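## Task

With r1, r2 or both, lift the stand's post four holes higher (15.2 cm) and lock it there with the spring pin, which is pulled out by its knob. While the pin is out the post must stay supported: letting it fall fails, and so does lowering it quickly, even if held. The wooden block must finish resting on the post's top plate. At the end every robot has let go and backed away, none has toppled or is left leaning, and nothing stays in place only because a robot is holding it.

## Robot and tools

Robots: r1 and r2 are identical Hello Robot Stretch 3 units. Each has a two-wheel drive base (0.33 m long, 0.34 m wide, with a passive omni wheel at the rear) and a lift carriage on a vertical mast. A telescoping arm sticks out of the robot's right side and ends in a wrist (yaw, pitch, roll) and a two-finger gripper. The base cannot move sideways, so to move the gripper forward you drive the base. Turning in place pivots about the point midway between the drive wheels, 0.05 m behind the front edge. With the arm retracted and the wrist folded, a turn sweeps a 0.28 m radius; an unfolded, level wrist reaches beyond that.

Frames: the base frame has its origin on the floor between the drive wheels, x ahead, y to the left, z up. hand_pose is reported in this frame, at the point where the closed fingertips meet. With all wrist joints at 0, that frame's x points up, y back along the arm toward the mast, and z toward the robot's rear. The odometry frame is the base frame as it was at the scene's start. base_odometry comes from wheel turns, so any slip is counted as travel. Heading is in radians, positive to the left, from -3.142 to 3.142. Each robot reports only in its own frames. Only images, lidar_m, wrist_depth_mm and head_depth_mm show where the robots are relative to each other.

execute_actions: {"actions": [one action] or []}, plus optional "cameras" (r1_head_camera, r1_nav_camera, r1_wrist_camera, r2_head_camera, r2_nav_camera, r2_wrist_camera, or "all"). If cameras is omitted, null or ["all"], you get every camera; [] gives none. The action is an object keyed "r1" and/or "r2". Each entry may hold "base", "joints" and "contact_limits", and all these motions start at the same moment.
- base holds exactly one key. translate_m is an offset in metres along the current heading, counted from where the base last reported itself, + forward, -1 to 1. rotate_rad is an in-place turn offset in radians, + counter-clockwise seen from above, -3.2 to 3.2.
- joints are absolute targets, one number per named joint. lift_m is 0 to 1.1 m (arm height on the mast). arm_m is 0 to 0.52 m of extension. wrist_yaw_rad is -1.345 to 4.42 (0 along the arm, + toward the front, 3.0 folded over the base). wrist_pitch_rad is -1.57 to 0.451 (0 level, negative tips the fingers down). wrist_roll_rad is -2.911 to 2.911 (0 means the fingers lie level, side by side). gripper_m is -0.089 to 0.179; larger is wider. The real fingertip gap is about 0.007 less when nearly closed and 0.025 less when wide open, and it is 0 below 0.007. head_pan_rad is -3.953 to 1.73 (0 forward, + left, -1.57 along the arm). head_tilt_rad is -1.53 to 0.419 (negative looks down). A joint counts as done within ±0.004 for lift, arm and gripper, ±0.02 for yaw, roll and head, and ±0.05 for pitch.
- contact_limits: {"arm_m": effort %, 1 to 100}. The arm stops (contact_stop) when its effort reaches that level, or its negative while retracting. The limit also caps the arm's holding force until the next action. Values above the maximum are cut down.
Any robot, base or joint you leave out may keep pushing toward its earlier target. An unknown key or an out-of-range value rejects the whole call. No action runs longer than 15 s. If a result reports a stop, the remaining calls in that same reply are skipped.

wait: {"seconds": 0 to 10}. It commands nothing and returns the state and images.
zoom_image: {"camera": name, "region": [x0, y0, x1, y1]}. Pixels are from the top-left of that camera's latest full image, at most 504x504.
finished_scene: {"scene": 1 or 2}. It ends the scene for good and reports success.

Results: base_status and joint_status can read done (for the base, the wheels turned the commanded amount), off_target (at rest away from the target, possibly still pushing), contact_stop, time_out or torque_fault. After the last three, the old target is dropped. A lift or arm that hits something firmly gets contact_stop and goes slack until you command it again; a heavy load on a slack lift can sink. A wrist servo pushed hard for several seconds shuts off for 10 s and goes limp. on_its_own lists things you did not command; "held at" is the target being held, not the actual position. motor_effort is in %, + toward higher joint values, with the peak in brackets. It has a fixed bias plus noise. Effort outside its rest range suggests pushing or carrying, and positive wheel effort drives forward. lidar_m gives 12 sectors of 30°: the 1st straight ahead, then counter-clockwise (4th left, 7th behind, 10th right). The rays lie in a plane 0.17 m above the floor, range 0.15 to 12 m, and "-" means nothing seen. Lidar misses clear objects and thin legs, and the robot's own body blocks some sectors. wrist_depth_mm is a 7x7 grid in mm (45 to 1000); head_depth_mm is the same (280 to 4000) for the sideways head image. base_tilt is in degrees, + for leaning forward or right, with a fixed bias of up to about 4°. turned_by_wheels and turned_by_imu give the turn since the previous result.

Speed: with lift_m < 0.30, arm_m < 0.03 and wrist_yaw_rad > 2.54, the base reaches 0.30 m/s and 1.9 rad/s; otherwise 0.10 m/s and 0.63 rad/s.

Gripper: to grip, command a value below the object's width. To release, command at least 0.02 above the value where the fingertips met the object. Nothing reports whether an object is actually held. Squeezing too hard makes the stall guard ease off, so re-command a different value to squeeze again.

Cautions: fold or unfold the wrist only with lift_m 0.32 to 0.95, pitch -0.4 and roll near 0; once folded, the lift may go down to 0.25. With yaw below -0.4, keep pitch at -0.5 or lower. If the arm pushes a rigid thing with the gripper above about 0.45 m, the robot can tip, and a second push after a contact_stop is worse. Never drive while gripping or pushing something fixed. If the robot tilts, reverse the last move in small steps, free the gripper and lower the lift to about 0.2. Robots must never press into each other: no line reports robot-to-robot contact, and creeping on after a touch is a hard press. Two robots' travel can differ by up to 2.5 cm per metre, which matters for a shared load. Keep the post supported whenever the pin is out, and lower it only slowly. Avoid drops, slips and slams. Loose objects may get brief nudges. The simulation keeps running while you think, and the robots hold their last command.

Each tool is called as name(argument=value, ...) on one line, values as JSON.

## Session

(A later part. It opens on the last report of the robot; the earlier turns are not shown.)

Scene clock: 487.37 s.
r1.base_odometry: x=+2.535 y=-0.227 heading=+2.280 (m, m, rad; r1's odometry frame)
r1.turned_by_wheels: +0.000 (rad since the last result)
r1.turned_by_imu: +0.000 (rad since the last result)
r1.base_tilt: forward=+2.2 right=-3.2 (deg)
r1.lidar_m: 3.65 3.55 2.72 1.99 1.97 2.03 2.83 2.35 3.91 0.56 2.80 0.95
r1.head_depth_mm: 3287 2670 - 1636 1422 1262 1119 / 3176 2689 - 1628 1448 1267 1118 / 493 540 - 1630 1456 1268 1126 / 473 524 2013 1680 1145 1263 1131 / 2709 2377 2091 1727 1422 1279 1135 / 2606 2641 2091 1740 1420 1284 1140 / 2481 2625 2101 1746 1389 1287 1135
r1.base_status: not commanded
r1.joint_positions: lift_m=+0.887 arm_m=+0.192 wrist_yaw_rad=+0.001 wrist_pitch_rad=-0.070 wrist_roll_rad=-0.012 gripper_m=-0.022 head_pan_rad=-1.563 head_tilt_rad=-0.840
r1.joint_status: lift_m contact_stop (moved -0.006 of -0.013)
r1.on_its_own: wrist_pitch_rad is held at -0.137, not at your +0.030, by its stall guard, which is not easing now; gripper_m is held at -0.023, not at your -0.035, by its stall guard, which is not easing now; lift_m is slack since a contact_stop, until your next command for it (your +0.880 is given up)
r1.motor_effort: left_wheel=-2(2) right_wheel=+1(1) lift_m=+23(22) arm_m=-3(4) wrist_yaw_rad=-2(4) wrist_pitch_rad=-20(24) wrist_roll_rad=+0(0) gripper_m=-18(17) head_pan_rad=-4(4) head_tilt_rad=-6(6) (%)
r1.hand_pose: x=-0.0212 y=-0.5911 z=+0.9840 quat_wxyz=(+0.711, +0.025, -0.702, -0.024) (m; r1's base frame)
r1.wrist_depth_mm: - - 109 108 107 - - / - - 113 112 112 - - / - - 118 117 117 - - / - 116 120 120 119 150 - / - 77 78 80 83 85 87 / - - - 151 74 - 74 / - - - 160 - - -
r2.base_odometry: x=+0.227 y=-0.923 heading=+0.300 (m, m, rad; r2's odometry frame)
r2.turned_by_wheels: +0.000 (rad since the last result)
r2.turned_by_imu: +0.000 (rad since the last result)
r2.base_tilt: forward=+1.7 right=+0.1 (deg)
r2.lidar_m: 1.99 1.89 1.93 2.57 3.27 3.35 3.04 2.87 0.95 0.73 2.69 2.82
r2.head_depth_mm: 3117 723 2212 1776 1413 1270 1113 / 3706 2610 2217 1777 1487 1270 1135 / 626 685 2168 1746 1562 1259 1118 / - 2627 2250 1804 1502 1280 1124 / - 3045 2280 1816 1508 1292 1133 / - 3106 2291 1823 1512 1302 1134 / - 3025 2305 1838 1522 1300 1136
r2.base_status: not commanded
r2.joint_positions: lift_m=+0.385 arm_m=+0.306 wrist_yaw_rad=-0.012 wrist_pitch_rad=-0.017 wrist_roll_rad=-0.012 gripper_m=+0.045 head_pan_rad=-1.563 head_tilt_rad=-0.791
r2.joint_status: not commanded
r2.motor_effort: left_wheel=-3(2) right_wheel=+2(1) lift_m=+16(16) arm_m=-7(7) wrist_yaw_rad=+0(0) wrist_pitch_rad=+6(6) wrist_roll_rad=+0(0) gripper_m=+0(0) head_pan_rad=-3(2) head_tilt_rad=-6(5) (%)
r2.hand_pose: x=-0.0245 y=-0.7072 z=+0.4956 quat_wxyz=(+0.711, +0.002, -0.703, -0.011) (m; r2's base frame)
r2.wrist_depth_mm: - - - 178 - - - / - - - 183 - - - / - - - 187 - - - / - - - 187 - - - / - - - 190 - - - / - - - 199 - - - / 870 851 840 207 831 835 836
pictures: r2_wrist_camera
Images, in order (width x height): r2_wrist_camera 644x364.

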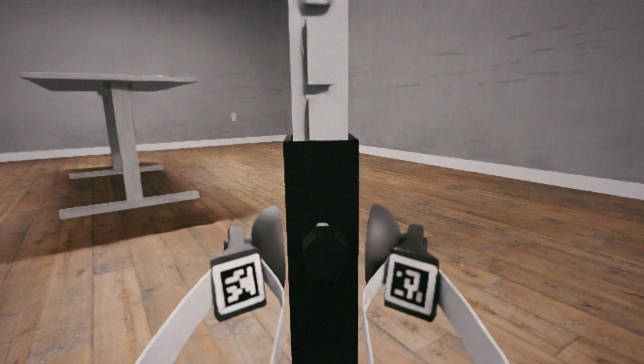

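execute_actions(actions=[{"r1": {"joints": {"gripper_m": 0.1, "lift_m": 0.887, "wrist_pitch_rad": -0.1}}, "r2": {"joints": {"arm_m": 0.1}}}], cameras=[])

execute_actions(actions=[{"r1": {"joints": {"arm_m": 0.0}}, "r2": {"joints": {"arm_m": 0.0, "head_tilt_rad": -0.5}}}], cameras=["r1_head_camera", "r2_head_camera"])

Scene clock: 497.93 s.
r1.base_odometry: x=+2.535 y=-0.227 heading=+2.280 (m, m, rad; r1's odometry frame)
r1.turned_by_wheels: +0.000 (rad since the last result)
r1.turned_by_imu: +0.002 (rad since the last result)
r1.base_tilt: forward=+2.3 right=-3.2 (deg)
r1.lidar_m: 3.67 3.55 2.73 1.99 1.97 2.03 2.82 2.36 3.92 0.56 2.81 0.95
r1.head_depth_mm: 3299 2676 - 1638 1422 1263 1116 / 3148 2703 - 1617 1449 1267 1122 / 492 538 - 1620 1445 1264 1130 / 473 524 2024 1678 1372 1258 1124 / 2715 2418 2069 1722 1471 1275 1131 / 2575 2650 2089 1729 1449 1289 1144 / 2436 2638 2091 1729 1448 1287 1137
r1.base_status: not commanded
r1.joint_positions: lift_m=+0.887 arm_m=+0.192 wrist_yaw_rad=+0.001 wrist_pitch_rad=-0.115 wrist_roll_rad=-0.012 gripper_m=+0.100 head_pan_rad=-1.563 head_tilt_rad=-0.840
r1.joint_status: all done
r1.motor_effort: left_wheel=-1(1) right_wheel=+2(1) lift_m=+22(21) arm_m=+0(2) wrist_yaw_rad=-3(2) wrist_pitch_rad=+5(17) wrist_roll_rad=+0(0) gripper_m=+0(82) head_pan_rad=-4(4) head_tilt_rad=-6(6) (%)
r1.hand_pose: x=-0.0212 y=-0.5887 z=+0.9727 quat_wxyz=(+0.710, +0.041, -0.701, -0.040) (m; r1's base frame)
r1.wrist_depth_mm: - - 108 106 105 - - / - - 113 111 110 - - / - 151 117 117 117 - - / 89 83 85 88 91 95 - / - - 74 73 72 72 71 / - - - 157 - - - / - - - 166 - - -
r2.base_odometry: x=+0.227 y=-0.923 heading=+0.300 (m, m, rad; r2's odometry frame)
r2.turned_by_wheels: +0.000 (rad since the last result)
r2.turned_by_imu: +0.001 (rad since the last result)
r2.base_tilt: forward=+1.6 right=+0.0 (deg)
r2.lidar_m: 1.99 1.89 1.94 2.56 3.27 3.33 3.06 2.86 0.95 0.73 2.68 2.82
r2.head_depth_mm: 3167 724 2241 1773 1414 1274 1110 / 3670 2589 2217 1777 1491 1278 1124 / 628 675 2207 1748 1471 1332 1076 / - 2759 2258 1795 1483 1293 1127 / - 3079 2289 1814 1513 1294 1126 / - 3090 2297 1823 1517 1293 1131 / 3928 2962 2320 1826 1524 1295 1138
r2.base_status: not commanded
r2.joint_positions: lift_m=+0.385 arm_m=+0.100 wrist_yaw_rad=-0.012 wrist_pitch_rad=-0.019 wrist_roll_rad=-0.012 gripper_m=+0.045 head_pan_rad=-1.563 head_tilt_rad=-0.791
r2.joint_status: all done
r2.motor_effort: left_wheel=-3(3) right_wheel=+2(1) lift_m=+15(16) arm_m=-7(9) wrist_yaw_rad=+0(0) wrist_pitch_rad=+7(7) wrist_roll_rad=+0(0) gripper_m=+0(1) head_pan_rad=-3(3) head_tilt_rad=-6(6) (%)
r2.hand_pose: x=-0.0245 y=-0.5011 z=+0.4953 quat_wxyz=(+0.711, +0.003, -0.703, -0.011) (m; r2's base frame)
r2.wrist_depth_mm: - - - - - - - / - - - - - - - / - - - - - - - / - - - - - - - / - - - - - - - / - - - 687 - - - / 870 863 851 771 836 809 603
pictures: none
No camera images: the call's "cameras" was empty. Leave "cameras" out to get every camera's image.

Scene clock: 500.60 s.
r1.base_odometry: x=+2.535 y=-0.227 heading=+2.280 (m, m, rad; r1's odometry frame)
r1.turned_by_wheels: +0.000 (rad since the last result)
r1.turned_by_imu: +0.001 (rad since the last result)
r1.base_tilt: forward=+2.2 right=-3.2 (deg)
r1.lidar_m: 3.67 3.55 2.73 1.99 1.96 2.04 2.82 2.36 3.92 0.56 2.81 0.95
r1.head_depth_mm: 3285 2560 2044 1693 - - 1083 / 3172 2598 2037 1703 - - 1104 / 492 536 2061 - - - 1121 / 474 523 1954 1687 1440 1263 1126 / 2748 2384 2106 1721 1468 1278 1131 / 2583 2642 2084 1731 1477 1285 1139 / 2463 2622 2114 1734 1440 1285 1135
r1.base_status: not commanded
r1.joint_positions: lift_m=+0.887 arm_m=+0.000 wrist_yaw_rad=+0.001 wrist_pitch_rad=-0.116 wrist_roll_rad=-0.012 gripper_m=+0.100 head_pan_rad=-1.563 head_tilt_rad=-0.840
r1.joint_status: all done
r1.motor_effort: left_wheel=-1(2) right_wheel=+1(1) lift_m=+22(22) arm_m=-3(4) wrist_yaw_rad=-3(2) wrist_pitch_rad=+5(5) wrist_roll_rad=+0(0) gripper_m=+0(0) head_pan_rad=-4(4) head_tilt_rad=-6(6) (%)
r1.hand_pose: x=-0.0212 y=-0.3972 z=+0.9724 quat_wxyz=(+0.710, +0.042, -0.701, -0.040) (m; r1's base frame)
r1.wrist_depth_mm: - - - 284 - - - / - - - 297 - - - / - - - 334 - - - / - - - - - - - / - - - - - - - / - - - - - - - / - - - - - - -
r2.base_odometry: x=+0.227 y=-0.923 heading=+0.300 (m, m, rad; r2's odometry frame)
r2.turned_by_wheels: +0.000 (rad since the last result)
r2.turned_by_imu: +0.000 (rad since the last result)
r2.base_tilt: forward=+1.7 right=+0.2 (deg)
r2.lidar_m: 1.99 1.89 1.94 2.57 3.27 3.34 3.07 2.87 0.95 0.74 2.69 2.81
r2.head_depth_mm: 3235 3418 3562 2469 1907 1512 1254 / 3654 3855 3891 2597 1921 1519 1254 / - - 707 2364 1857 1439 1222 / - - 3630 2652 1948 1529 1254 / - - - 2659 1955 1538 1268 / - - 3973 2711 1982 1543 1273 / - - 3515 2731 1987 1560 1285
r2.base_status: not commanded
r2.joint_positions: lift_m=+0.385 arm_m=+0.002 wrist_yaw_rad=-0.012 wrist_pitch_rad=-0.019 wrist_roll_rad=-0.012 gripper_m=+0.045 head_pan_rad=-1.563 head_tilt_rad=-0.507
r2.joint_status: all done
joint sent to its limit — the command would take r2.arm_m past its lower limit, so that joint was sent only as far as its limit.
r2.motor_effort: left_wheel=-3(3) right_wheel=+2(1) lift_m=+15(16) arm_m=-7(8) wrist_yaw_rad=+0(0) wrist_pitch_rad=+7(7) wrist_roll_rad=+0(1) gripper_m=+0(1) head_pan_rad=-3(4) head_tilt_rad=+4(29) (%)
r2.hand_pose: x=-0.0245 y=-0.4026 z=+0.4953 quat_wxyz=(+0.711, +0.003, -0.703, -0.011) (m; r2's base frame)
r2.wrist_depth_mm: - - - - - - - / - - - - - - - / - - - - - - - / - - - - - - - / - - - - - - - / - - - - - - 768 / 867 866 859 809 840 719 594
pictures: r1_head_camera (sideways: a quarter turn clockwise sets it upright), r2_head_camera (sideways: a quarter turn clockwise sets it upright)
Images, in order (width x height): r1_head_camera 896x504, r2_head_camera 896x504.

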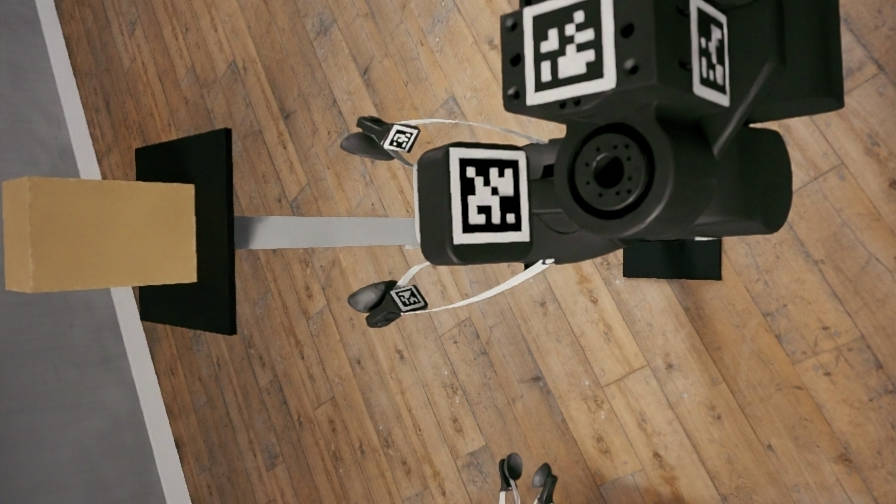

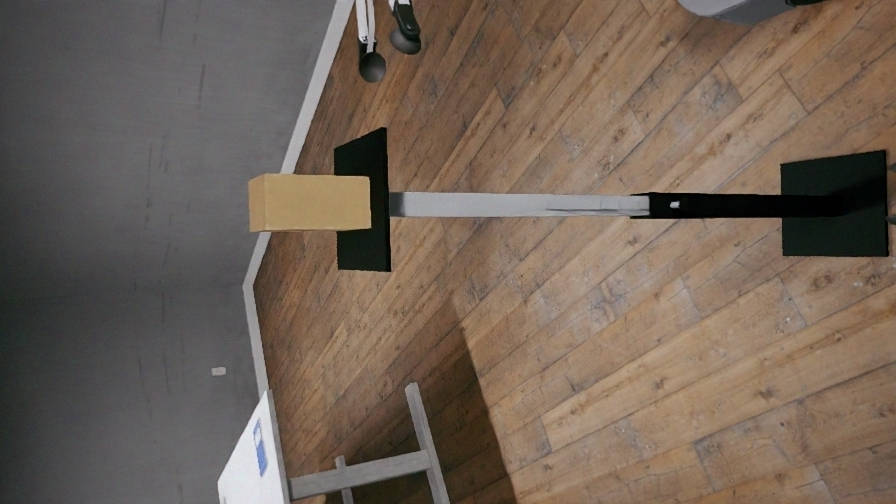

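execute_actions(actions=[{"r1": {"joints": {"wrist_pitch_rad": -1.2}}}], cameras=[])

finished_scene(scene=1)

Scene clock: 508.20 s.
r1.base_odometry: x=+2.535 y=-0.227 heading=+2.280 (m, m, rad; r1's odometry frame)
r1.turned_by_wheels: +0.000 (rad since the last result)
r1.turned_by_imu: +0.001 (rad since the last result)
r1.base_tilt: forward=+2.2 right=-3.3 (deg)
r1.lidar_m: 3.66 3.54 2.71 1.99 1.97 2.04 2.82 2.36 3.92 0.56 2.81 0.95
r1.head_depth_mm: 3317 2549 2049 1697 - - 1081 / 3200 2576 2056 1705 - - 1090 / 492 535 2037 1720 1524 - 1081 / 473 524 1962 1625 1429 1290 1131 / 2736 2363 2084 1727 1465 1282 1134 / 2591 2660 2095 1726 1463 1278 1137 / 2467 2620 2109 1742 1455 1288 1138
r1.base_status: not commanded
r1.joint_positions: lift_m=+0.887 arm_m=+0.000 wrist_yaw_rad=+0.001 wrist_pitch_rad=-1.199 wrist_roll_rad=-0.012 gripper_m=+0.100 head_pan_rad=-1.563 head_tilt_rad=-0.840
r1.joint_status: all done
r1.motor_effort: left_wheel=-2(2) right_wheel=+1(1) lift_m=+22(22) arm_m=-3(3) wrist_yaw_rad=-3(2) wrist_pitch_rad=+0(4) wrist_roll_rad=+0(0) gripper_m=+0(0) head_pan_rad=-4(4) head_tilt_rad=-6(6) (%)
r1.hand_pose: x=-0.0215 y=-0.2161 z=+0.7784 quat_wxyz=(+0.588, +0.402, -0.580, -0.397) (m; r1's base frame)
r1.wrist_depth_mm: - - - - - - - / 848 - - - - - - / 835 1000 987 - - - - / 991 967 956 - 967 - 994 / 962 937 947 958 981 960 989 / 966 924 924 - - 946 946 / 907 883 912 - 924 930 941
r2.base_odometry: x=+0.227 y=-0.923 heading=+0.300 (m, m, rad; r2's odometry frame)
r2.turned_by_wheels: +0.000 (rad since the last result)
r2.turned_by_imu: +0.000 (rad since the last result)
r2.base_tilt: forward=+1.6 right=+0.0 (deg)
r2.lidar_m: 1.98 1.89 1.94 2.56 3.27 3.34 3.05 2.87 0.95 0.73 2.69 2.82
r2.head_depth_mm: 3225 3433 3558 2605 1912 1517 1250 / 3605 3825 3988 2647 1930 1513 1254 / - - 706 2369 1867 1434 1220 / - - 3647 2664 1948 1533 1250 / - - - 2677 1951 1538 1268 / - - 3950 2662 1965 1544 1268 / - - 3495 2727 1972 1550 1285
r2.base_status: not commanded
r2.joint_positions: lift_m=+0.385 arm_m=+0.002 wrist_yaw_rad=-0.012 wrist_pitch_rad=-0.019 wrist_roll_rad=-0.012 gripper_m=+0.045 head_pan_rad=-1.563 head_tilt_rad=-0.507
r2.joint_status: not commanded
r2.motor_effort: left_wheel=-3(3) right_wheel=+1(1) lift_m=+16(15) arm_m=-7(7) wrist_yaw_rad=+1(0) wrist_pitch_rad=+7(7) wrist_roll_rad=+0(0) gripper_m=+1(0) head_pan_rad=-3(3) head_tilt_rad=+4(4) (%)
r2.hand_pose: x=-0.0245 y=-0.4026 z=+0.4953 quat_wxyz=(+0.711, +0.003, -0.703, -0.011) (m; r2's base frame)
r2.wrist_depth_mm: - - - - - - - / - - - - - - - / - - - - - - - / - - - - - - - / - - - - - - - / - - - - - - 771 / 872 872 856 824 850 722 601
pictures: none
No camera images: the call's "cameras" was empty. Leave "cameras" out to get every camera's image.

The scene is finished: the task was done.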